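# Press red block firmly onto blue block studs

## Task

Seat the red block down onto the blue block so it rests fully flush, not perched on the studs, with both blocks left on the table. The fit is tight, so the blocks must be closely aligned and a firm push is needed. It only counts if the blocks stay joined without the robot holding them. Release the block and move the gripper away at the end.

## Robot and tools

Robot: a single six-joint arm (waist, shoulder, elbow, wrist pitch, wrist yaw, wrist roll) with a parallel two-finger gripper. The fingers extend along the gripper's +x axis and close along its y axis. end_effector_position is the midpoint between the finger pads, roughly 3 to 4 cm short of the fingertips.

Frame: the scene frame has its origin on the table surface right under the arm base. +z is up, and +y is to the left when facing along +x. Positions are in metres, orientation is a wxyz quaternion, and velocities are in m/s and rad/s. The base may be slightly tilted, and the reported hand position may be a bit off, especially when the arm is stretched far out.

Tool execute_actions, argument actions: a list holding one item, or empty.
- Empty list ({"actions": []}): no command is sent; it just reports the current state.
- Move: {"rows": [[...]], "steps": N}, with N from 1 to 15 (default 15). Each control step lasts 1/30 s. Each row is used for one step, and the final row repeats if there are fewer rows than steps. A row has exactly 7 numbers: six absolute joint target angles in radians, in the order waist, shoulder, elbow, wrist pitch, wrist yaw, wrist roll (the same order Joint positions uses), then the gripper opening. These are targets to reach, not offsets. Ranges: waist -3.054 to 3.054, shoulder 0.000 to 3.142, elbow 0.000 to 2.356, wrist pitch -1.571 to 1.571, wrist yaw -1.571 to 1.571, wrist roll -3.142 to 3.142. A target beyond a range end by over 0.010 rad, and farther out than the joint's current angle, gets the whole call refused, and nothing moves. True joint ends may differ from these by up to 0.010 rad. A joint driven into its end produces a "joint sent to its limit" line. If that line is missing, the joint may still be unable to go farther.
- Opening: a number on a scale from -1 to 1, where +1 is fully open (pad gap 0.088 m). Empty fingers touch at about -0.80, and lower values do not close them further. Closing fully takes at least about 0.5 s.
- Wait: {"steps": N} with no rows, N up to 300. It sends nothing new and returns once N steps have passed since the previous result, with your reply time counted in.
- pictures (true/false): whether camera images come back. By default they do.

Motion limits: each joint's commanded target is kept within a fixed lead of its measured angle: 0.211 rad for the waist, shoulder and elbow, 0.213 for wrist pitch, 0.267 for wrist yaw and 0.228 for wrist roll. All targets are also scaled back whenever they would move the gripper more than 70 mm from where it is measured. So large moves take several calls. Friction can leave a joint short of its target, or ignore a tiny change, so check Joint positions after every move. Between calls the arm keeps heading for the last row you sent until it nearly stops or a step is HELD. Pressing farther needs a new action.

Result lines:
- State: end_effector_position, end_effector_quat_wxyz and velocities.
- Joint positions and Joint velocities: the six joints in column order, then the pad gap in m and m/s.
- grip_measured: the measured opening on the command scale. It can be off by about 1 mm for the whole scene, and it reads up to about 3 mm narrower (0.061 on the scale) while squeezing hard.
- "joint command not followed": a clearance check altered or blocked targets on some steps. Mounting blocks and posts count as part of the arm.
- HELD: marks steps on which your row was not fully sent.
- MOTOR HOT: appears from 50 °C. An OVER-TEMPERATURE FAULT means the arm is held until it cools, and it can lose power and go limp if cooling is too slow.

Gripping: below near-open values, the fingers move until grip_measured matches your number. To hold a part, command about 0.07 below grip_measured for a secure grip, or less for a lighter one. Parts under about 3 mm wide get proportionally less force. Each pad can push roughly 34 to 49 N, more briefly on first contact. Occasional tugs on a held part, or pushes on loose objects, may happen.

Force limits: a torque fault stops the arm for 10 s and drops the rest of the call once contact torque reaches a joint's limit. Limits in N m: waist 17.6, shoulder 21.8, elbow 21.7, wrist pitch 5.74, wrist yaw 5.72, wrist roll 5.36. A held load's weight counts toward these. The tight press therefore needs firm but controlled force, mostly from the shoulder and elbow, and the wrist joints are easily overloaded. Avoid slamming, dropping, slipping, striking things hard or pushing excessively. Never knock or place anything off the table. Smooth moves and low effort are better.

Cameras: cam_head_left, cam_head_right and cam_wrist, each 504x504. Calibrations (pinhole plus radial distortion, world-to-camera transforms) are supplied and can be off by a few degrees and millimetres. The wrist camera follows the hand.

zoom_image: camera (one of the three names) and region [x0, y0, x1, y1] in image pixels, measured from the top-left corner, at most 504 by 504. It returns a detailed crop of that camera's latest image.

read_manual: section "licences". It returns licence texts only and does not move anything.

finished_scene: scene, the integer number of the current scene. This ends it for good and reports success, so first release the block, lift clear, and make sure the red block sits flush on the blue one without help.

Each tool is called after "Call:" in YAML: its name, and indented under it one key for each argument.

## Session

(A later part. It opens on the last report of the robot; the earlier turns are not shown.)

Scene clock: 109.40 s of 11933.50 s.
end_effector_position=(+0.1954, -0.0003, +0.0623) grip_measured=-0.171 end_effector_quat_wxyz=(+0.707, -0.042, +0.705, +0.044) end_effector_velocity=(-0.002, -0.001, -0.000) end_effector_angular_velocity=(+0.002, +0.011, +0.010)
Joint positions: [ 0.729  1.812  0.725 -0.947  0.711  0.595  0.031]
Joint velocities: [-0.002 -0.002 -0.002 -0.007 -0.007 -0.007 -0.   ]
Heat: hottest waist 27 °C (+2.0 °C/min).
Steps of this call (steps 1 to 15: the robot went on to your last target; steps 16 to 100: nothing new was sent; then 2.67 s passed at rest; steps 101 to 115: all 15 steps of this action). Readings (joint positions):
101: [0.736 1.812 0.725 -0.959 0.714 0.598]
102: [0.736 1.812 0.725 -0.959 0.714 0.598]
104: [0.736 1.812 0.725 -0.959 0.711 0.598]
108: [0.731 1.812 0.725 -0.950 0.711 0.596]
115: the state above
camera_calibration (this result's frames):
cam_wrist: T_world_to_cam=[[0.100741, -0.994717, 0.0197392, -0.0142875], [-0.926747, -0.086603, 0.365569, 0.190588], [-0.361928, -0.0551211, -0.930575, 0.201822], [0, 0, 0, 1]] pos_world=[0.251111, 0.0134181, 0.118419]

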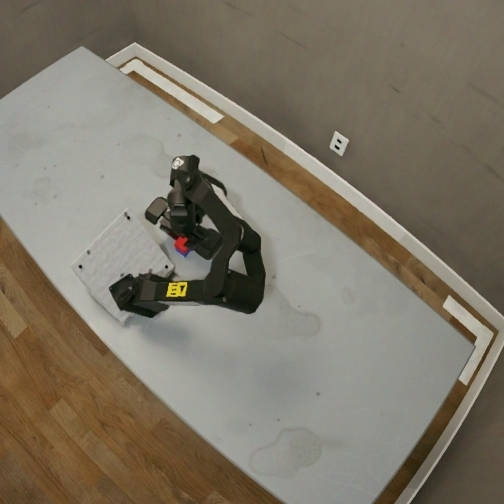

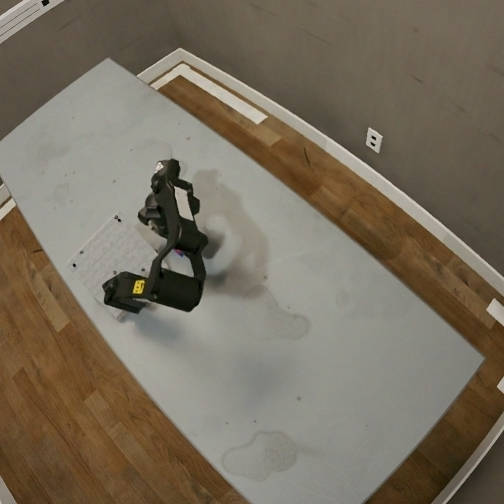

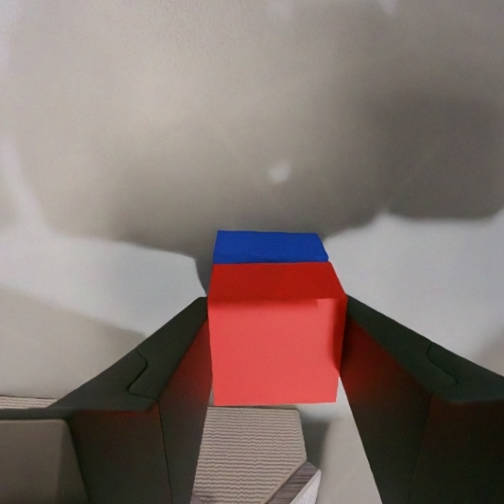

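Call:
execute_actions:
  actions:
    - {"rows":[[0.74,1.812,0.73,-0.947,0.711,0.595,-0.28],[0.74,1.812,0.73,-0.947,0.711,0.595,-0.28],[0.74,1.812,0.73,-0.947,0.711,0.595,-0.28],[0.74,1.812,0.742,-0.947,0.711,0.64,-0.28],[0.74,1.812,0.742,-0.947,0.711,0.64,-0.28],[0.74,1.812,0.742,-0.947,0.711,0.64,-0.28],[0.74,1.812,0.742,-0.947,0.711,0.64,-0.28],[0.74,1.812,0.742,-0.947,0.711,0.64,-0.28],[0.74,1.812,0.742,-0.947,0.711,0.64,-0.28],[0.74,1.812,0.742,-0.947,0.711,0.64,-0.28],[0.74,1.812,0.742,-0.947,0.711,0.64,-0.28],[0.74,1.812,0.731,-0.947,0.711,0.64,-0.28]]}

Call:
zoom_image:
  camera: "cam_wrist"
  region: [190,200,360,320]

Scene clock: 115.93 s of 11933.50 s.
end_effector_position=(+0.1967, +0.0010, +0.0641) grip_measured=-0.171 end_effector_quat_wxyz=(+0.710, -0.027, +0.703, +0.030) end_effector_velocity=(-0.001, -0.000, +0.000) end_effector_angular_velocity=(+0.004, +0.008, -0.007)
Joint positions: [ 0.736  1.812  0.729 -0.947  0.711  0.637  0.031]
Joint velocities: [-0.002 -0.002  0.002 -0.007 -0.007  0.007  0.   ]
Heat: hottest waist 27 °C (+2.0 °C/min).
Steps of this call (steps 1 to 15: the robot went on to your last target; steps 16 to 90: nothing new was sent; then 3.03 s passed at rest; steps 91 to 105: all 15 steps of this action). Readings (joint positions):
91: [0.730 1.812 0.725 -0.947 0.711 0.594]
92: [0.731 1.812 0.725 -0.947 0.711 0.594]
94: [0.734 1.812 0.725 -0.947 0.711 0.602]
98: [0.736 1.812 0.727 -0.947 0.711 0.630]
105: the state above
camera_calibration (this result's frames):
cam_wrist: T_world_to_cam=[[0.0605616, -0.998009, 0.017633, -0.00518423], [-0.932219, -0.0502372, 0.358392, 0.192729], [-0.356792, -0.0381426, -0.933405, 0.203185], [0, 0, 0, 1]] pos_world=[0.252475, 0.0122583, 0.120673]

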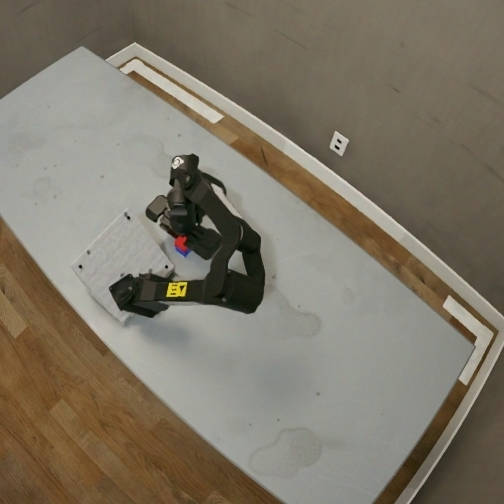

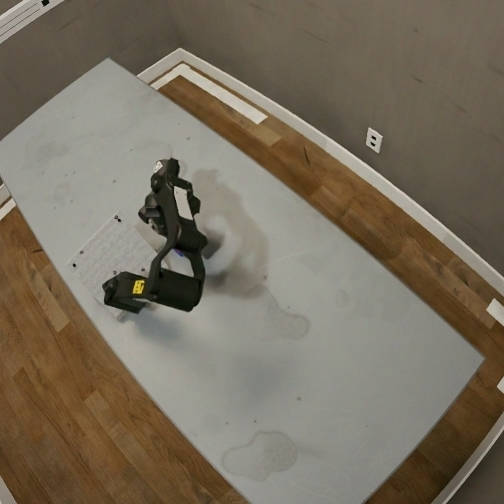

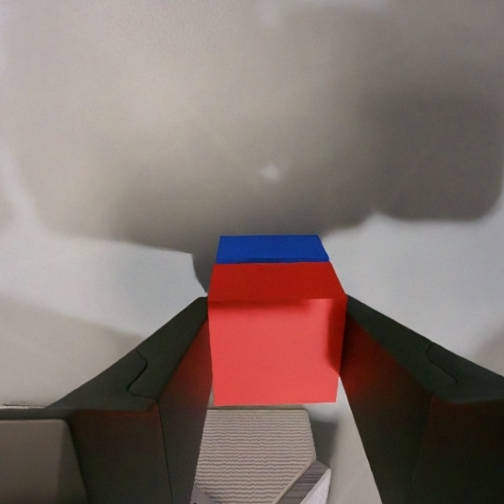

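Region (190, 200, 360, 320) of cam_wrist's 504x504 image, scaled by 2.965, with more detail than that image has; it fills the top 356 rows of this view, and the rest is white.

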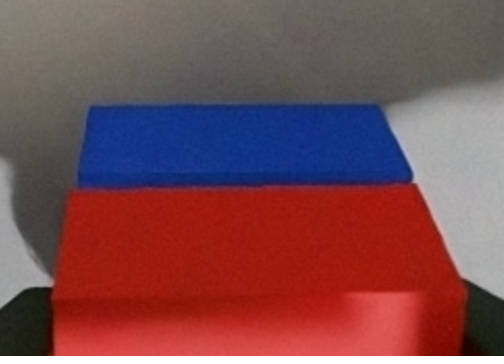

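Call:
execute_actions:
  actions:
    - {"rows":[[0.732,1.82,0.725,-0.952,0.711,0.64,-0.28],[0.732,1.82,0.725,-0.952,0.711,0.64,-0.28],[0.732,1.82,0.725,-0.952,0.711,0.64,-0.28],[0.728,1.826,0.725,-0.952,0.711,0.64,-0.28],[0.728,1.826,0.725,-0.952,0.711,0.64,-0.28],[0.728,1.826,0.725,-0.95,0.711,0.64,-0.28],[0.724,1.832,0.72,-0.945,0.711,0.64,-0.28],[0.72,1.84,0.715,-0.942,0.711,0.64,-0.28],[0.71,1.85,0.705,-0.94,0.711,0.64,-0.28],[0.7,1.86,0.695,-0.94,0.711,0.64,-0.28]]}

Call:
zoom_image:
  camera: "cam_wrist"
  region: [190,200,360,320]

Scene clock: 123.10 s of 11933.50 s.
end_effector_position=(+0.1939, +0.0007, +0.0601) grip_measured=-0.171 end_effector_quat_wxyz=(+0.703, -0.033, +0.710, +0.030) end_effector_velocity=(-0.007, -0.002, -0.003) end_effector_angular_velocity=(-0.015, +0.030, +0.033)
Joint positions: [ 0.728  1.83   0.727 -0.951  0.709  0.638  0.031]
Joint velocities: [-0.002  0.012 -0.007 -0.022 -0.007 -0.007 -0.   ]
Heat: hottest waist 27 °C (+1.0 °C/min).
Steps of this call (steps 1 to 15: the robot went on to your last target; steps 16 to 140: nothing new was sent; then 2.00 s passed at rest; steps 141 to 155: all 15 steps of this action). Readings (joint positions):
141: [0.739 1.813 0.727 -0.947 0.710 0.638]
142: [0.737 1.813 0.727 -0.947 0.710 0.638]
144: [0.734 1.814 0.727 -0.949 0.710 0.638]
148: [0.729 1.820 0.727 -0.949 0.710 0.638]
155: the state above
camera_calibration (this result's frames):
cam_wrist: T_world_to_cam=[[0.0690973, -0.997231, 0.0274758, -0.00750734], [-0.924268, -0.0536282, 0.377958, 0.188809], [-0.375438, -0.0515108, -0.925415, 0.201636], [0, 0, 0, 1]] pos_world=[0.250731, 0.0130254, 0.115441]

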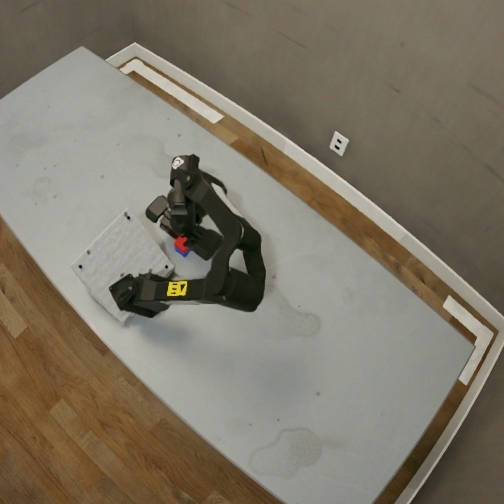

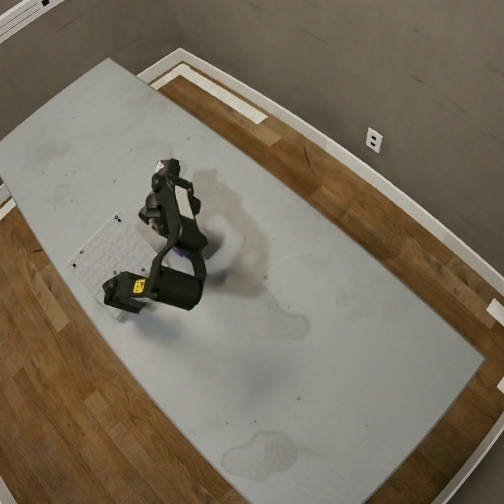

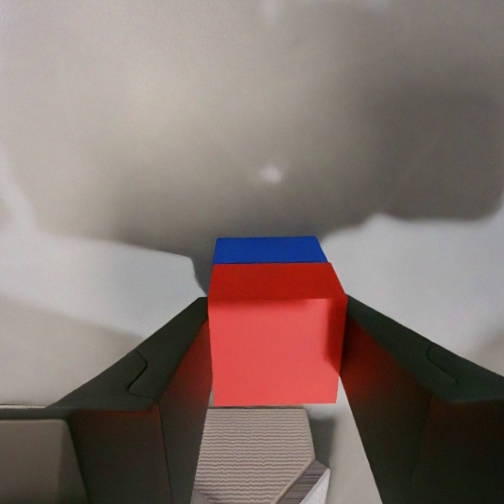

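Region (190, 200, 360, 320) of cam_wrist's 504x504 image, scaled by 2.965, with more detail than that image has; it fills the top 356 rows of this view, and the rest is white.

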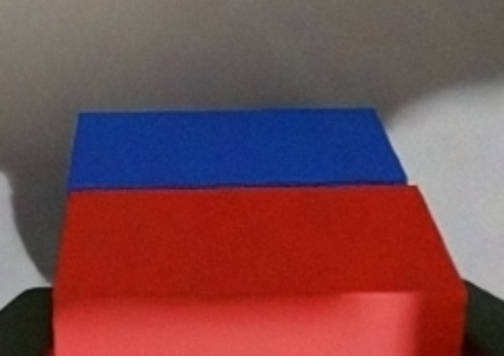

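Looks engaged; push harder.

Call:
execute_actions:
  actions:
    - {"rows":[[0.69,1.87,0.69,-0.93,0.711,0.64,-0.3],[0.68,1.88,0.68,-0.92,0.711,0.64,-0.3],[0.67,1.89,0.672,-0.915,0.711,0.64,-0.3],[0.655,1.9,0.665,-0.91,0.711,0.64,-0.3]]}

Call:
zoom_image:
  camera: "cam_wrist"
  region: [190,200,360,320]

Scene clock: 127.23 s of 11933.50 s.
end_effector_position=(+0.1922, +0.0006, +0.0575) grip_measured=-0.170 end_effector_quat_wxyz=(+0.698, -0.033, +0.715, +0.029) end_effector_velocity=(+0.003, +0.004, -0.000) end_effector_angular_velocity=(+0.016, -0.006, -0.009)
Joint positions: [ 0.719  1.837  0.724 -0.948  0.705  0.638  0.031]
Joint velocities: [-0.002  0.002  0.002  0.022 -0.007 -0.007  0.   ]
Heat: hottest waist 27 °C (+1.0 °C/min).
Steps of this call (steps 1 to 15: the robot went on to your last target; steps 16 to 90: nothing new was sent; then 0.63 s passed at rest; steps 91 to 105: all 15 steps of this action). Readings (joint positions):
91: [0.727 1.832 0.726 -0.951 0.709 0.638]
92: [0.726 1.834 0.726 -0.951 0.709 0.638]
94: [0.723 1.837 0.724 -0.949 0.708 0.638]
98: [0.719 1.837 0.724 -0.949 0.705 0.638]
105: the state above
camera_calibration (this result's frames):
cam_wrist: T_world_to_cam=[[0.068474, -0.997281, 0.0272454, -0.00720539], [-0.918993, -0.0524229, 0.390773, 0.18653], [-0.388282, -0.0517961, -0.920084, 0.200703], [0, 0, 0, 1]] pos_world=[0.249842, 0.0129883, 0.111969]

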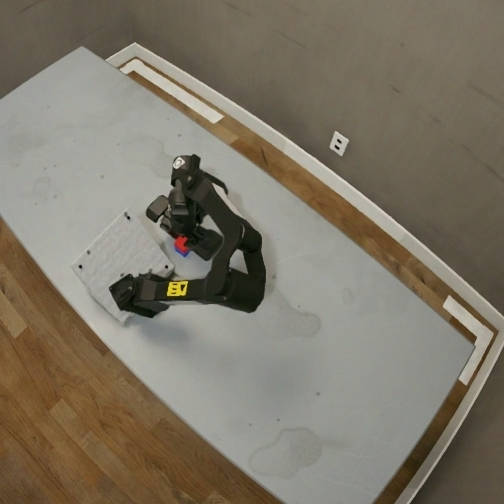

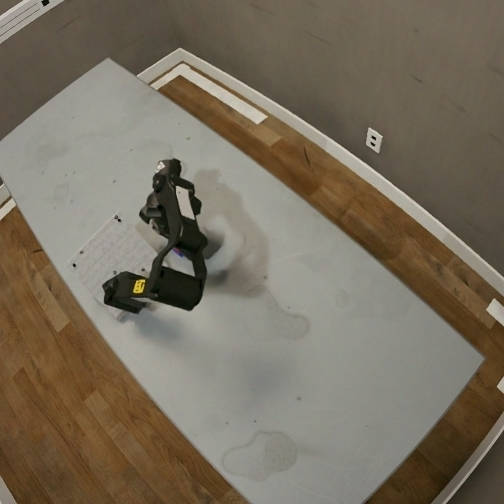

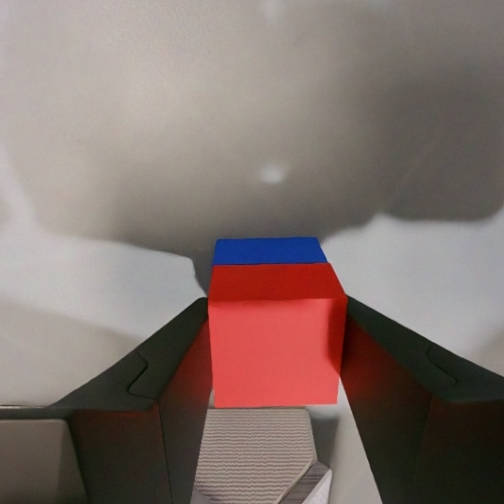

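Region (190, 200, 360, 320) of cam_wrist's 504x504 image, scaled by 2.965, with more detail than that image has; it fills the top 356 rows of this view, and the rest is white.

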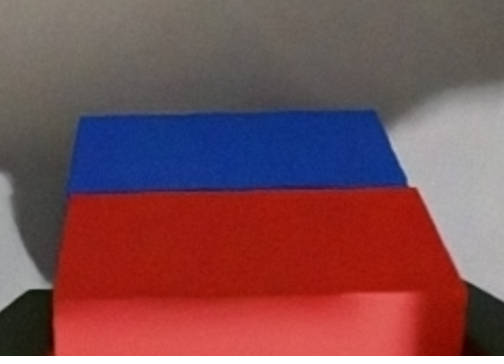

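Call:
execute_actions:
  actions:
    - {"rows":[[0.72,1.83,0.71,-0.94,0.705,0.635,-0.3],[0.738,1.81,0.726,-0.95,0.705,0.635,-0.3]]}

Call:
zoom_image:
  camera: "cam_wrist"
  region: [190,200,360,320]

Scene clock: 131.60 s of 11933.50 s.
end_effector_position=(+0.1951, +0.0012, +0.0625) grip_measured=-0.170 end_effector_quat_wxyz=(+0.707, -0.029, +0.706, +0.031) end_effector_velocity=(-0.004, -0.006, +0.001) end_effector_angular_velocity=(-0.021, +0.011, +0.030)
Joint positions: [ 0.734  1.819  0.727 -0.948  0.708  0.637  0.031]
Joint velocities: [ 0.002 -0.007 -0.002 -0.037  0.007 -0.007 -0.   ]
Heat: hottest waist 27 °C (+1.0 °C/min).
Steps of this call (steps 1 to 15: the robot went on to your last target; steps 16 to 90: nothing new was sent; then 0.87 s passed at rest; steps 91 to 105: all 15 steps of this action). Readings (joint positions):
91: [0.722 1.831 0.727 -0.938 0.705 0.638]
92: [0.728 1.826 0.727 -0.935 0.708 0.638]
94: [0.731 1.823 0.727 -0.935 0.708 0.638]
98: [0.732 1.821 0.727 -0.945 0.708 0.638]
105: the state above
camera_calibration (this result's frames):
cam_wrist: T_world_to_cam=[[0.0652619, -0.997659, 0.020451, -0.00595012], [-0.928784, -0.0532379, 0.366779, 0.190651], [-0.364831, -0.0429313, -0.930083, 0.202507], [0, 0, 0, 1]] pos_world=[0.251343, 0.0129076, 0.118543]

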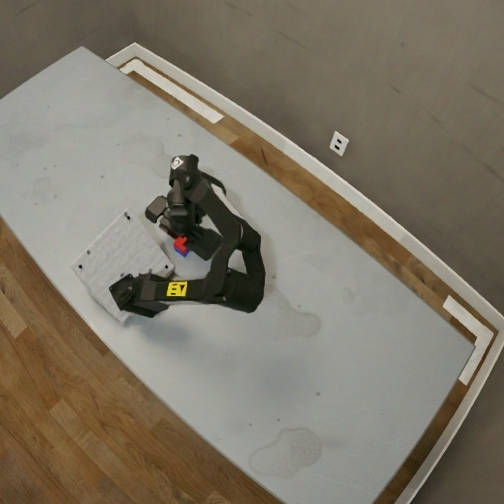

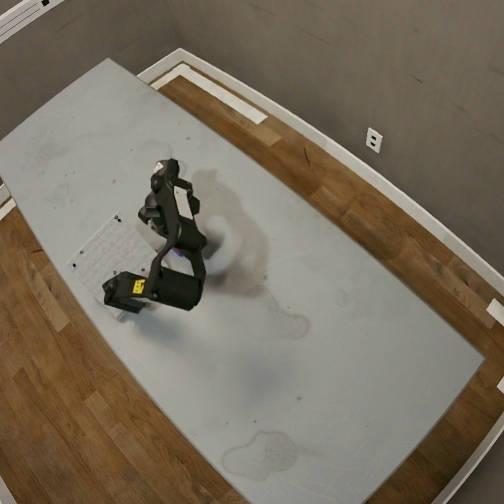

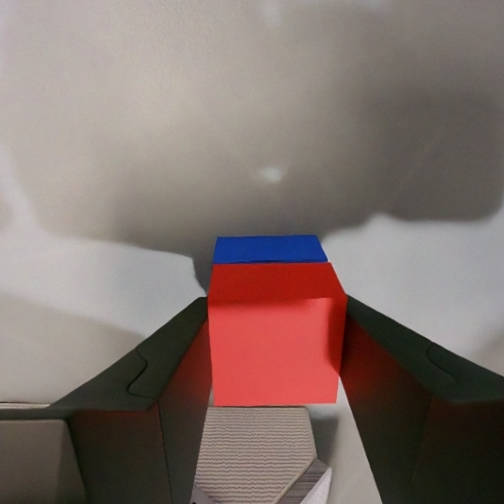

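Region (190, 200, 360, 320) of cam_wrist's 504x504 image, scaled by 2.965, with more detail than that image has; it fills the top 356 rows of this view, and the rest is white.

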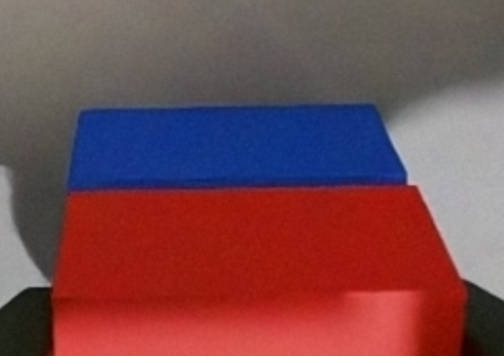

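About aligned; press again.

Call:
execute_actions:
  actions:
    - {"rows":[[0.736,1.82,0.724,-0.95,0.703,0.632,-0.3],[0.736,1.82,0.724,-0.95,0.703,0.632,-0.3],[0.732,1.83,0.72,-0.95,0.703,0.632,-0.3],[0.728,1.835,0.715,-0.95,0.703,0.632,-0.3],[0.72,1.843,0.707,-0.947,0.703,0.632,-0.3],[0.71,1.853,0.697,-0.943,0.703,0.632,-0.3],[0.7,1.863,0.687,-0.94,0.703,0.632,-0.3],[0.69,1.873,0.677,-0.935,0.703,0.632,-0.3],[0.68,1.883,0.667,-0.93,0.703,0.632,-0.3],[0.665,1.895,0.655,-0.925,0.703,0.632,-0.3]]}

Call:
zoom_image:
  camera: "cam_wrist"
  region: [190,200,360,320]

Scene clock: 138.47 s of 11933.50 s.
end_effector_position=(+0.1929, +0.0019, +0.0614) grip_measured=-0.170 end_effector_quat_wxyz=(+0.703, -0.035, +0.709, +0.035) end_effector_velocity=(-0.004, -0.000, -0.001) end_effector_angular_velocity=(-0.003, +0.013, +0.020)
Joint positions: [ 0.735  1.828  0.726 -0.953  0.703  0.634  0.031]
Joint velocities: [ 0.002  0.002 -0.007 -0.007 -0.007 -0.007  0.   ]
Heat: hottest waist 27 °C (+1.0 °C/min).
A step of this action was HELD (marked below), so the robot has no last target. The arm can still carry out the HELD step.
Steps of this call (steps 1 to 15: the robot went on to your last target; steps 16 to 160: nothing new was sent; then 1.03 s passed at rest; steps 161 to 175: all 15 steps of this action). Readings (joint positions):
161: [0.739 1.816 0.723 -0.949 0.703 0.637]
162: [0.738 1.816 0.723 -0.949 0.703 0.636]
164: [0.735 1.818 0.723 -0.949 0.703 0.635]
168: [0.730 1.830 0.722 -0.951 0.702 0.634]
170: [0.733 1.828 0.726 -0.953 0.702 0.634] HELD
171: [0.735 1.828 0.726 -0.953 0.703 0.634] HELD
172: [0.735 1.828 0.726 -0.953 0.703 0.634] HELD
173: [0.735 1.828 0.726 -0.953 0.703 0.634] HELD
174: [0.735 1.828 0.726 -0.953 0.703 0.634] HELD
175: the state above HELD
joint command not followed: on one or more control steps a check withheld the commanded joint targets, and the robot was not sent them on those steps. On the call's last step the targets were still withheld.
cause: the commanded joint targets would bring two parts of the arm too close to each other (joints 1 (waist) to 6 (wrist roll) lie between them); next, command targets that bring no two parts of the arm closer together.
camera_calibration (this result's frames):
cam_wrist: T_world_to_cam=[[0.0787124, -0.996641, 0.0226135, -0.00775696], [-0.923841, -0.0644015, 0.377321, 0.187455], [-0.374597, -0.0505911, -0.925807, 0.202376], [0, 0, 0, 1]] pos_world=[0.249598, 0.0145799, 0.116805]

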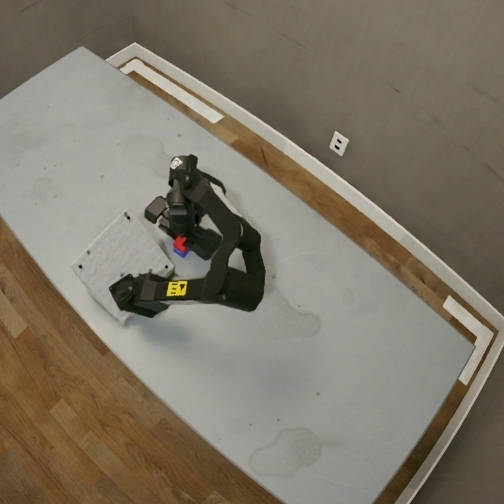

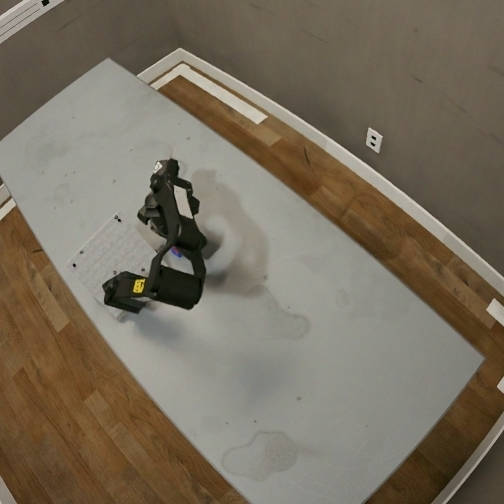

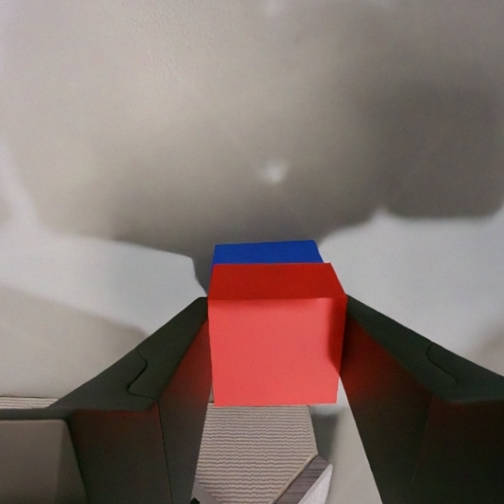

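Region (190, 200, 360, 320) of cam_wrist's 504x504 image, scaled by 2.965, with more detail than that image has; it fills the top 356 rows of this view, and the rest is white.

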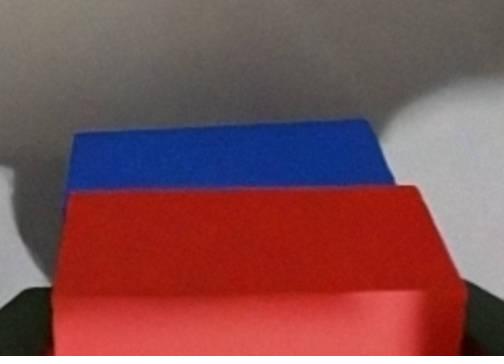

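Call:
execute_actions:
  actions:
    - {"rows":[[0.735,1.826,0.726,-0.95,0.703,0.634,0.1],[0.735,1.826,0.726,-0.95,0.703,0.634,0.1],[0.735,1.826,0.726,-0.95,0.703,0.634,0.1],[0.735,1.826,0.726,-0.95,0.703,0.634,0.1],[0.735,1.826,0.726,-0.95,0.703,0.634,0.1],[0.716,1.83,0.7,-0.91,0.712,0.6,0.1],[0.716,1.83,0.7,-0.91,0.712,0.6,0.1],[0.698,1.832,0.682,-0.875,0.72,0.575,0.1]]}
  pictures: false

Call:
execute_actions:
  actions:
    - {"rows":[[0.698,1.832,0.682,-0.875,0.72,0.575,-0.3]]}
  pictures: false

Call:
execute_actions:
  actions:
    - {"rows":[[0.716,1.82,0.72,-0.91,0.712,0.55,-0.3],[0.735,1.81,0.74,-0.96,0.71,0.5,-0.3],[0.735,1.8,0.76,-1.0,0.71,0.45,-0.3],[0.7,1.76,0.79,-1.02,0.72,0.4,-0.3],[0.65,1.72,0.81,-1.03,0.74,0.3,-0.3],[0.6,1.68,0.83,-1.04,0.76,0.2,-0.3],[0.55,1.64,0.85,-1.05,0.775,0.1,-0.3],[0.5,1.61,0.87,-1.05,0.79,0,-0.3],[0.45,1.58,0.885,-1.05,0.8,-0.1,-0.3],[0.4,1.55,0.9,-1.05,0.81,-0.2,-0.3],[0.35,1.52,0.915,-1.05,0.82,-0.2,-0.3],[0.3,1.49,0.93,-1.04,0.825,-0.2,-0.3],[0.23,1.45,0.945,-1.03,0.83,-0.2,-0.3]]}
  pictures: false

Call:
execute_actions:
  actions:
    - {"rows":[[0.23,1.45,0.945,-1.03,0.83,-0.2,-0.3],[0.23,1.45,0.945,-1.03,0.83,-0.2,-0.3],[0.23,1.45,0.945,-1.03,0.83,-0.2,-0.3],[0.21,1.452,0.91,-0.99,0.83,-0.2,-0.3],[0.21,1.452,0.91,-0.99,0.83,-0.2,-0.3],[0.19,1.455,0.89,-0.955,0.83,-0.2,-0.3]]}

Scene clock: 153.37 s of 11933.50 s.
end_effector_position=(+0.1935, +0.0020, +0.0504) grip_measured=+0.096 end_effector_quat_wxyz=(+0.705, -0.034, +0.707, +0.039) end_effector_velocity=(+0.001, +0.000, -0.003) end_effector_angular_velocity=(-0.000, -0.006, +0.009)
Joint positions: [ 0.7    1.828  0.693 -0.88   0.716  0.58   0.044]
Joint velocities: [-0.007  0.002 -0.007  0.022  0.007 -0.022  0.001]
Heat: hottest waist 27 °C (+1.0 °C/min).
Steps of this call (steps 1 to 90: nothing new was sent; then 11.40 s passed at rest; steps 91 to 105: all 15 steps of this action). Readings (joint positions):
91: [0.735 1.828 0.726 -0.953 0.703 0.634]
92: [0.735 1.828 0.726 -0.952 0.703 0.634]
94: [0.735 1.828 0.726 -0.952 0.703 0.634]
98: [0.723 1.828 0.715 -0.919 0.707 0.609]
105: the state above

Scene clock: 153.87 s of 11933.50 s.
end_effector_position=(+0.1939, +0.0022, +0.0504) grip_measured=-0.173 end_effector_quat_wxyz=(+0.706, -0.034, +0.707, +0.039) end_effector_velocity=(-0.006, -0.001, -0.000) end_effector_angular_velocity=(+0.007, +0.028, +0.020)
Joint positions: [ 0.7    1.828  0.692 -0.877  0.717  0.577  0.031]
Joint velocities: [-0.002 -0.002 -0.002 -0.022 -0.022 -0.007 -0.   ]
Heat: hottest waist 27 °C (+1.0 °C/min).
Steps of this call (steps 1 to 15: all 15 steps of this action). Readings (joint positions):
1: [0.700 1.828 0.693 -0.879 0.716 0.579]
2: [0.699 1.828 0.693 -0.878 0.717 0.579]
4: [0.700 1.828 0.692 -0.878 0.717 0.578]
8: [0.700 1.828 0.692 -0.877 0.717 0.578]
15: the state above

Scene clock: 154.37 s of 11933.50 s.
end_effector_position=(+0.2452, -0.1402, +0.0664) grip_measured=-0.173 end_effector_quat_wxyz=(+0.704, -0.084, +0.699, +0.087) end_effector_velocity=(-0.013, -0.324, -0.027) end_effector_angular_velocity=(-0.171, +0.049, -0.590)
Joint positions: [ 0.283  1.491  0.925 -1.036  0.825 -0.135  0.031]
Joint velocities: [-0.93  -0.632  0.271  0.007  0.198 -0.711 -0.   ]
Heat: hottest waist 27 °C (+1.0 °C/min).
Steps of this call (steps 1 to 15: all 15 steps of this action). Readings (joint positions):
1: [0.701 1.828 0.694 -0.880 0.717 0.572]
2: [0.705 1.828 0.699 -0.899 0.717 0.555]
4: [0.716 1.818 0.721 -0.957 0.713 0.492]
8: [0.612 1.709 0.801 -1.021 0.749 0.248]
15: the state above

Scene clock: 154.87 s of 11933.50 s.
end_effector_position=(+0.2423, -0.1568, +0.0514) grip_measured=-0.173 end_effector_quat_wxyz=(+0.703, -0.064, +0.705, +0.062) end_effector_velocity=(-0.004, -0.001, -0.002) end_effector_angular_velocity=(-0.007, +0.014, +0.011)
Joint positions: [ 0.191  1.458  0.9   -0.959  0.83  -0.197  0.031]
Joint velocities: [-0.007 -0.002 -0.007 -0.007  0.007 -0.007 -0.   ]
Heat: hottest waist 27 °C (+1.0 °C/min).
Steps of this call (steps 1 to 15: all 15 steps of this action). Readings (joint positions):
1: [0.259 1.474 0.932 -1.035 0.830 -0.154]
2: [0.246 1.464 0.937 -1.033 0.830 -0.167]
4: [0.235 1.458 0.937 -1.025 0.830 -0.184]
8: [0.203 1.458 0.911 -0.977 0.830 -0.194]
15: the state above
camera_calibration (this result's frames):
cam_wrist: T_world_to_cam=[[0.158346, -0.987073, 0.0247495, -0.187519], [-0.91804, -0.137952, 0.371715, 0.213973], [-0.363495, -0.0815806, -0.928017, 0.196179], [0, 0, 0, 1]] pos_world=[0.297439, -0.139573, 0.107162]

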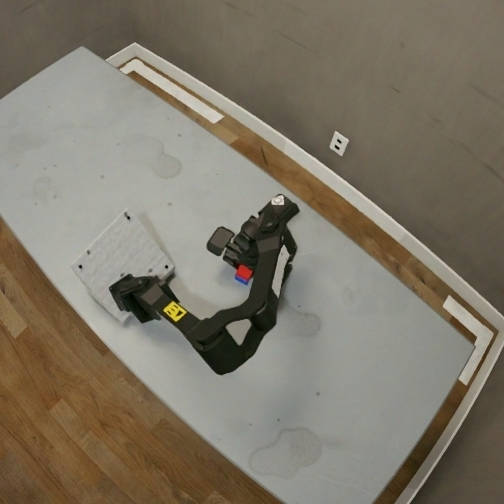

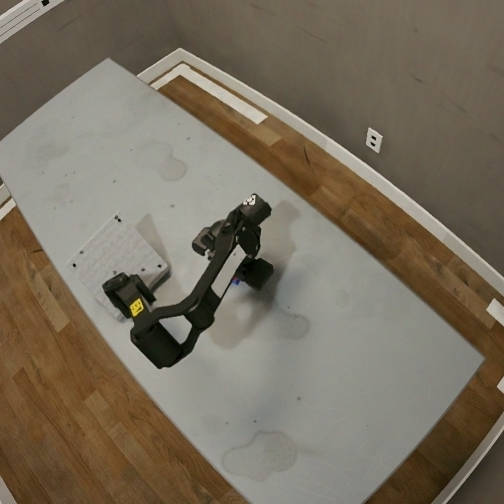

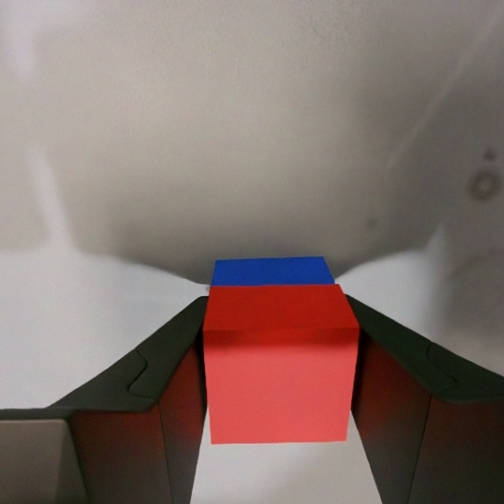

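Call:
execute_actions:
  actions:
    - {"rows":[[0.186,1.458,0.886,-0.948,0.83,-0.2,-0.3],[0.186,1.458,0.886,-0.948,0.83,-0.2,-0.3],[0.186,1.458,0.886,-0.948,0.83,-0.2,-0.3],[0.186,1.458,0.886,-0.948,0.83,-0.2,-0.3],[0.186,1.458,0.886,-0.948,0.83,-0.2,-0.3],[0.186,1.458,0.886,-0.948,0.83,-0.2,0.7]]}
  pictures: false

Call:
execute_actions:
  actions:
    - {"rows":[[0.178,1.458,0.879,-0.933,0.83,-1.785,0.7]]}
  pictures: false

Call:
execute_actions:
  actions:
    - {"steps":25}
  pictures: false

Call:
execute_actions:
  actions:
    - {"rows":[[0.178,1.458,0.879,-0.933,0.83,-1.785,-0.22]]}
  pictures: false

Call:
execute_actions:
  actions:
    - {"rows":[[0.178,1.458,0.879,-0.933,0.83,-1.785,0.2],[0.178,1.458,0.879,-0.933,0.83,-1.785,0.2],[0.178,1.458,0.879,-0.933,0.83,-1.785,0.2],[0.178,1.458,0.879,-0.933,0.83,-1.785,0.2],[0.178,1.458,0.879,-0.933,0.83,-1.785,0.2],[0.23,1.458,0.945,-1.03,0.83,-1.71,0.2],[0.23,1.458,0.945,-1.03,0.83,-1.71,0.2],[0.294,1.458,1.002,-1.153,0.83,-1.62,0.2]]}
  pictures: false

Call:
execute_actions:
  actions:
    - {"rows":[[0.294,1.458,1.002,-1.153,0.83,-1.62,-0.6]]}

Scene clock: 164.83 s of 11933.50 s.
end_effector_position=(+0.2419, -0.1566, +0.0499) grip_measured=+0.665 end_effector_quat_wxyz=(+0.703, -0.062, +0.706, +0.061) end_effector_velocity=(-0.003, -0.002, +0.000) end_effector_angular_velocity=(-0.007, +0.014, +0.033)
Joint positions: [ 0.187  1.458  0.895 -0.95   0.83  -0.198  0.072]
Joint velocities: [-0.002 -0.002  0.002 -0.022  0.007 -0.022  0.021]
Heat: hottest waist 27 °C (+0.0 °C/min).
Steps of this call (steps 1 to 15: the robot went on to your last target; steps 16 to 90: nothing new was sent; then 6.47 s passed at rest; steps 91 to 105: all 15 steps of this action). Readings (joint positions):
91: [0.190 1.458 0.899 -0.956 0.830 -0.198]
92: [0.190 1.458 0.898 -0.954 0.830 -0.198]
94: [0.189 1.458 0.897 -0.953 0.830 -0.198]
98: [0.188 1.458 0.896 -0.950 0.830 -0.198]
105: the state above

Scene clock: 165.33 s of 11933.50 s.
end_effector_position=(+0.2418, -0.1569, +0.0475) grip_measured=+0.697 end_effector_quat_wxyz=(+0.597, -0.376, +0.601, +0.376) end_effector_velocity=(-0.005, +0.002, -0.001) end_effector_angular_velocity=(+0.015, +0.026, +1.945)
Joint positions: [ 0.179  1.458  0.889 -0.935  0.83  -1.157  0.073]
Joint velocities: [-0.002  0.002 -0.002 -0.022 -0.007 -1.927  0.   ]
Heat: hottest waist 27 °C (+0.0 °C/min).
Steps of this call (steps 1 to 15: all 15 steps of this action). Readings (joint positions):
1: [0.186 1.458 0.894 -0.946 0.830 -0.245]
2: [0.184 1.458 0.893 -0.943 0.830 -0.313]
4: [0.180 1.458 0.891 -0.939 0.830 -0.443]
8: [0.179 1.458 0.889 -0.936 0.830 -0.702]
15: the state above

Scene clock: 166.17 s of 11933.50 s.
end_effector_position=(+0.2418, -0.1568, +0.0475) grip_measured=+0.697 end_effector_quat_wxyz=(-0.452, +0.542, -0.456, -0.542) end_effector_velocity=(+0.002, +0.001, +0.001) end_effector_angular_velocity=(+0.021, -0.011, -0.007)
Joint positions: [ 0.179  1.458  0.888 -0.935  0.83  -1.782  0.073]
Joint velocities: [-0.002 -0.007  0.002  0.007 -0.022 -0.007 -0.   ]
Heat: hottest waist 27 °C (+0.0 °C/min).
Steps of this call (steps 1 to 25: the robot went on to your last target). Readings (joint positions):
1: [0.179 1.458 0.888 -0.935 0.830 -1.222]
2: [0.179 1.458 0.888 -0.935 0.830 -1.287]
4: [0.179 1.458 0.888 -0.935 0.830 -1.417]
8: [0.179 1.458 0.888 -0.935 0.830 -1.665]
25: the state above

Scene clock: 166.67 s of 11933.50 s.
end_effector_position=(+0.2418, -0.1567, +0.0475) grip_measured=-0.170 end_effector_quat_wxyz=(-0.452, +0.542, -0.456, -0.542) end_effector_velocity=(-0.002, +0.002, +0.000) end_effector_angular_velocity=(+0.008, +0.003, +0.029)
Joint positions: [ 0.179  1.458  0.888 -0.935  0.83  -1.782  0.031]
Joint velocities: [ 0.002 -0.002 -0.002 -0.007 -0.007 -0.022 -0.   ]
Heat: hottest waist 27 °C (+0.0 °C/min).
Steps of this call (steps 1 to 15: all 15 steps of this action). Readings (joint positions):
1: [0.179 1.458 0.888 -0.935 0.830 -1.782]
2: [0.179 1.458 0.888 -0.935 0.830 -1.782]
4: [0.179 1.458 0.888 -0.935 0.830 -1.782]
8: [0.179 1.458 0.888 -0.935 0.830 -1.782]
15: the state above

Scene clock: 167.17 s of 11933.50 s.
end_effector_position=(+0.2434, -0.1573, +0.0827) grip_measured=+0.196 end_effector_quat_wxyz=(-0.455, +0.544, -0.454, -0.540) end_effector_velocity=(-0.019, +0.002, +0.003) end_effector_angular_velocity=(+0.014, +0.064, +0.005)
Joint positions: [ 0.288  1.458  0.989 -1.142  0.83  -1.629  0.049]
Joint velocities: [ 0.012 -0.007 -0.002 -0.11  -0.022  0.081  0.001]
Heat: hottest waist 27 °C (+0.0 °C/min).
Steps of this call (steps 1 to 15: all 15 steps of this action). Readings (joint positions):
1: [0.179 1.458 0.888 -0.935 0.830 -1.782]
2: [0.179 1.458 0.888 -0.935 0.830 -1.782]
4: [0.179 1.458 0.887 -0.935 0.830 -1.783]
8: [0.213 1.458 0.918 -1.020 0.830 -1.719]
15: the state above

Scene clock: 167.67 s of 11933.50 s.
end_effector_position=(+0.2422, -0.1572, +0.0832) grip_measured=-0.594 end_effector_quat_wxyz=(-0.454, +0.543, -0.454, -0.541) end_effector_velocity=(-0.002, +0.001, -0.000) end_effector_angular_velocity=(+0.007, +0.008, -0.004)
Joint positions: [ 0.29   1.458  0.99  -1.151  0.83  -1.623  0.01 ]
Joint velocities: [-0.002 -0.002 -0.002 -0.007 -0.007  0.007 -0.002]
Heat: hottest waist 27 °C (+0.0 °C/min).
Steps of this call (steps 1 to 15: all 15 steps of this action). Readings (joint positions):
1: [0.288 1.458 0.989 -1.145 0.830 -1.628]
2: [0.289 1.458 0.989 -1.147 0.830 -1.626]
4: [0.290 1.458 0.990 -1.149 0.830 -1.624]
8: [0.290 1.458 0.990 -1.150 0.830 -1.623]
15: the state above
camera_calibration (this result's frames):
cam_wrist: T_world_to_cam=[[0.987563, 0.155399, 0.0239014, -0.209887], [0.135571, -0.918639, 0.37111, -0.175849], [0.0796269, -0.363254, -0.928281, 0.0739793], [0, 0, 0, 1]] pos_world=[0.225226, -0.102052, 0.13895]

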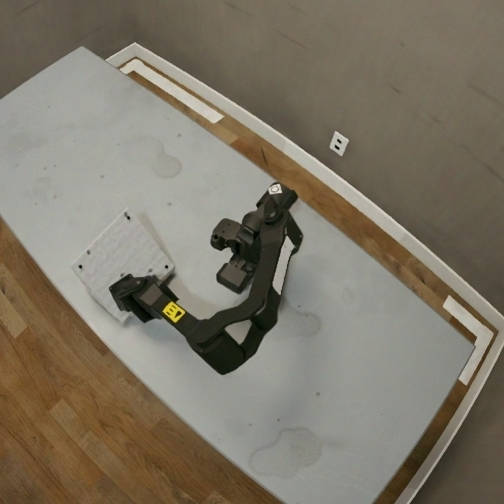

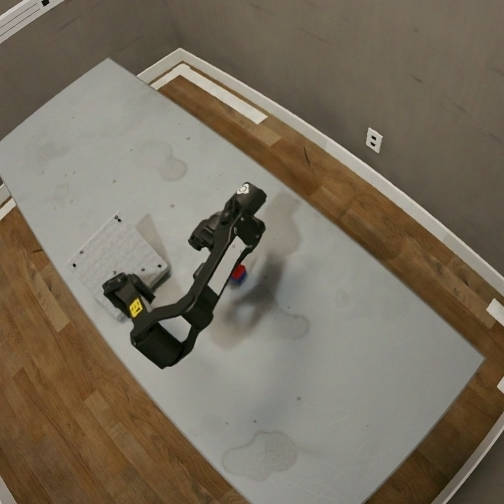

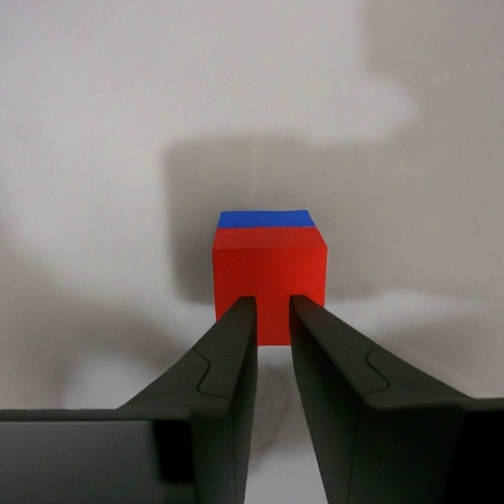

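Call:
execute_actions:
  actions:
    - {"rows":[[0.28,1.46,0.972,-1.13,0.83,-1.635,-0.6],[0.275,1.46,0.967,-1.12,0.83,-1.64,-0.6],[0.27,1.462,0.963,-1.11,0.83,-1.65,-0.6],[0.265,1.464,0.958,-1.1,0.83,-1.655,-0.6],[0.26,1.465,0.954,-1.09,0.83,-1.665,-0.6],[0.255,1.465,0.95,-1.08,0.83,-1.67,-0.6],[0.255,1.465,0.95,-1.08,0.83,-1.67,-0.6],[0.247,1.472,0.942,-1.08,0.83,-1.67,-0.6],[0.239,1.479,0.934,-1.08,0.83,-1.67,-0.6],[0.231,1.486,0.926,-1.08,0.83,-1.67,-0.6],[0.223,1.493,0.918,-1.08,0.83,-1.67,-0.6],[0.215,1.5,0.91,-1.075,0.83,-1.67,-0.6],[0.205,1.507,0.902,-1.075,0.83,-1.67,-0.6],[0.195,1.514,0.894,-1.075,0.83,-1.67,-0.6]]}
  pictures: false

Call:
execute_actions:
  actions:
    - {"steps":10}
  pictures: false

Call:
execute_actions:
  actions:
    - {"rows":[[0.23,1.48,0.94,-1.08,0.83,-1.67,0.5],[0.26,1.458,0.97,-1.09,0.83,-1.67,0.5],[0.29,1.45,1.0,-1.15,0.83,-1.62,0.5],[0.38,1.46,1.03,-1.2,0.83,-1.55,0.5]]}

Call:
zoom_image:
  camera: "cam_wrist"
  region: [170,170,370,370]

Scene clock: 178.23 s of 11933.50 s.
end_effector_position=(+0.2421, -0.1544, +0.0722) grip_measured=-0.598 end_effector_quat_wxyz=(-0.453, +0.543, -0.453, -0.543) end_effector_velocity=(-0.006, -0.003, -0.005) end_effector_angular_velocity=(+0.005, +0.029, -0.016)
Joint positions: [ 0.263  1.46   0.954 -1.085  0.828 -1.667  0.01 ]
Joint velocities: [-0.027 -0.002 -0.007 -0.007 -0.007  0.007 -0.   ]
Heat: hottest waist 27 °C (+0.0 °C/min).
Steps of this call (steps 1 to 15: the robot went on to your last target; steps 16 to 90: nothing new was sent; then 7.07 s passed at rest; steps 91 to 105: all 15 steps of this action). Readings (joint positions):
91: [0.290 1.458 0.990 -1.150 0.830 -1.623]
92: [0.287 1.458 0.988 -1.143 0.830 -1.626]
94: [0.279 1.458 0.982 -1.124 0.830 -1.638]
98: [0.266 1.458 0.968 -1.097 0.830 -1.660]
105: the state above

Scene clock: 178.57 s of 11933.50 s.
end_effector_position=(+0.2429, -0.1541, +0.0720) grip_measured=-0.598 end_effector_quat_wxyz=(-0.455, +0.542, -0.453, -0.542) end_effector_velocity=(-0.002, +0.003, -0.000) end_effector_angular_velocity=(+0.021, +0.009, -0.004)
Joint positions: [ 0.262  1.46   0.954 -1.08   0.827 -1.668  0.01 ]
Joint velocities: [-0.002 -0.002 -0.002 -0.007 -0.022  0.007  0.   ]
Heat: hottest waist 27 °C (+0.0 °C/min).
Steps of this call (steps 1 to 10: the robot went on to your last target). Readings (joint positions):
1: [0.262 1.460 0.954 -1.084 0.828 -1.667]
2: [0.262 1.460 0.954 -1.084 0.828 -1.667]
4: [0.262 1.460 0.954 -1.083 0.828 -1.668]
8: [0.262 1.460 0.954 -1.081 0.827 -1.668]
10: the state above

Scene clock: 179.07 s of 11933.50 s.
end_effector_position=(+0.2479, -0.1483, +0.1023) grip_measured=+0.492 end_effector_quat_wxyz=(-0.465, +0.556, -0.442, -0.529) end_effector_velocity=(+0.001, -0.000, +0.000) end_effector_angular_velocity=(-0.005, -0.008, -0.026)
Joint positions: [ 0.375  1.46   1.018 -1.197  0.831 -1.554  0.063]
Joint velocities: [ 0.002 -0.002 -0.002  0.007  0.007  0.022  0.004]
Heat: hottest waist 27 °C (+0.0 °C/min).
Steps of this call (steps 1 to 15: all 15 steps of this action). Readings (joint positions):
1: [0.263 1.459 0.957 -1.080 0.827 -1.668]
2: [0.266 1.457 0.963 -1.078 0.828 -1.668]
4: [0.279 1.459 0.979 -1.121 0.831 -1.633]
8: [0.361 1.460 1.007 -1.179 0.831 -1.570]
15: the state above
camera_calibration (this result's frames):
cam_wrist: T_world_to_cam=[[0.984663, 0.158509, 0.0728977, -0.221169], [0.120192, -0.919151, 0.37512, -0.172195], [0.126464, -0.360605, -0.924105, 0.0828773], [0, 0, 0, 1]] pos_world=[0.227992, -0.0933297, 0.157304]

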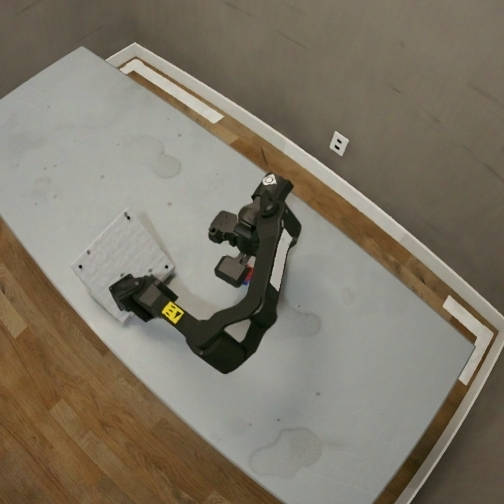

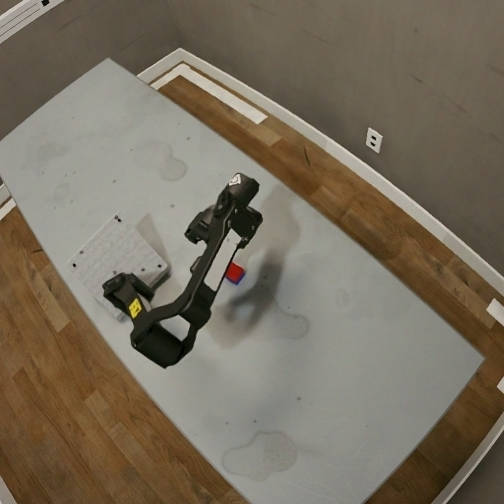

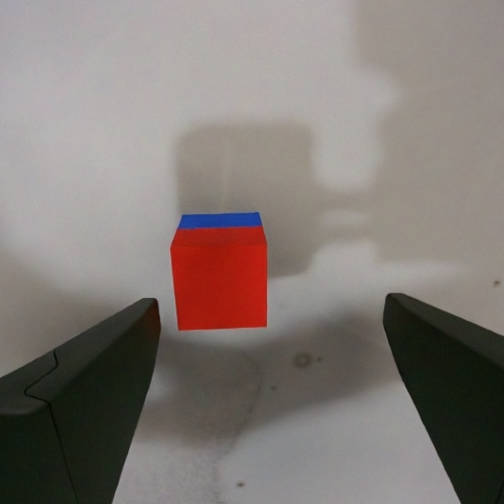

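Region (170, 170, 370, 370) of cam_wrist's 504x504 image, scaled by 2.520, with more detail than that image has.

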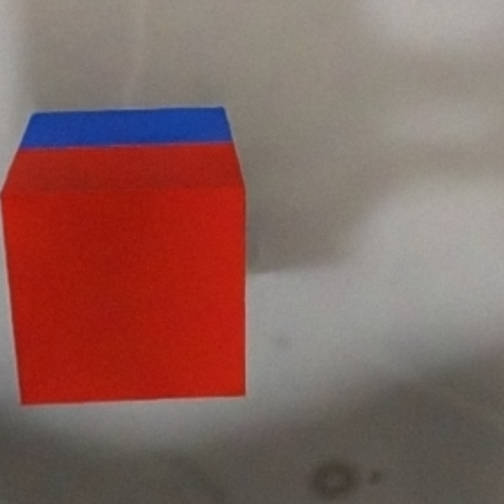

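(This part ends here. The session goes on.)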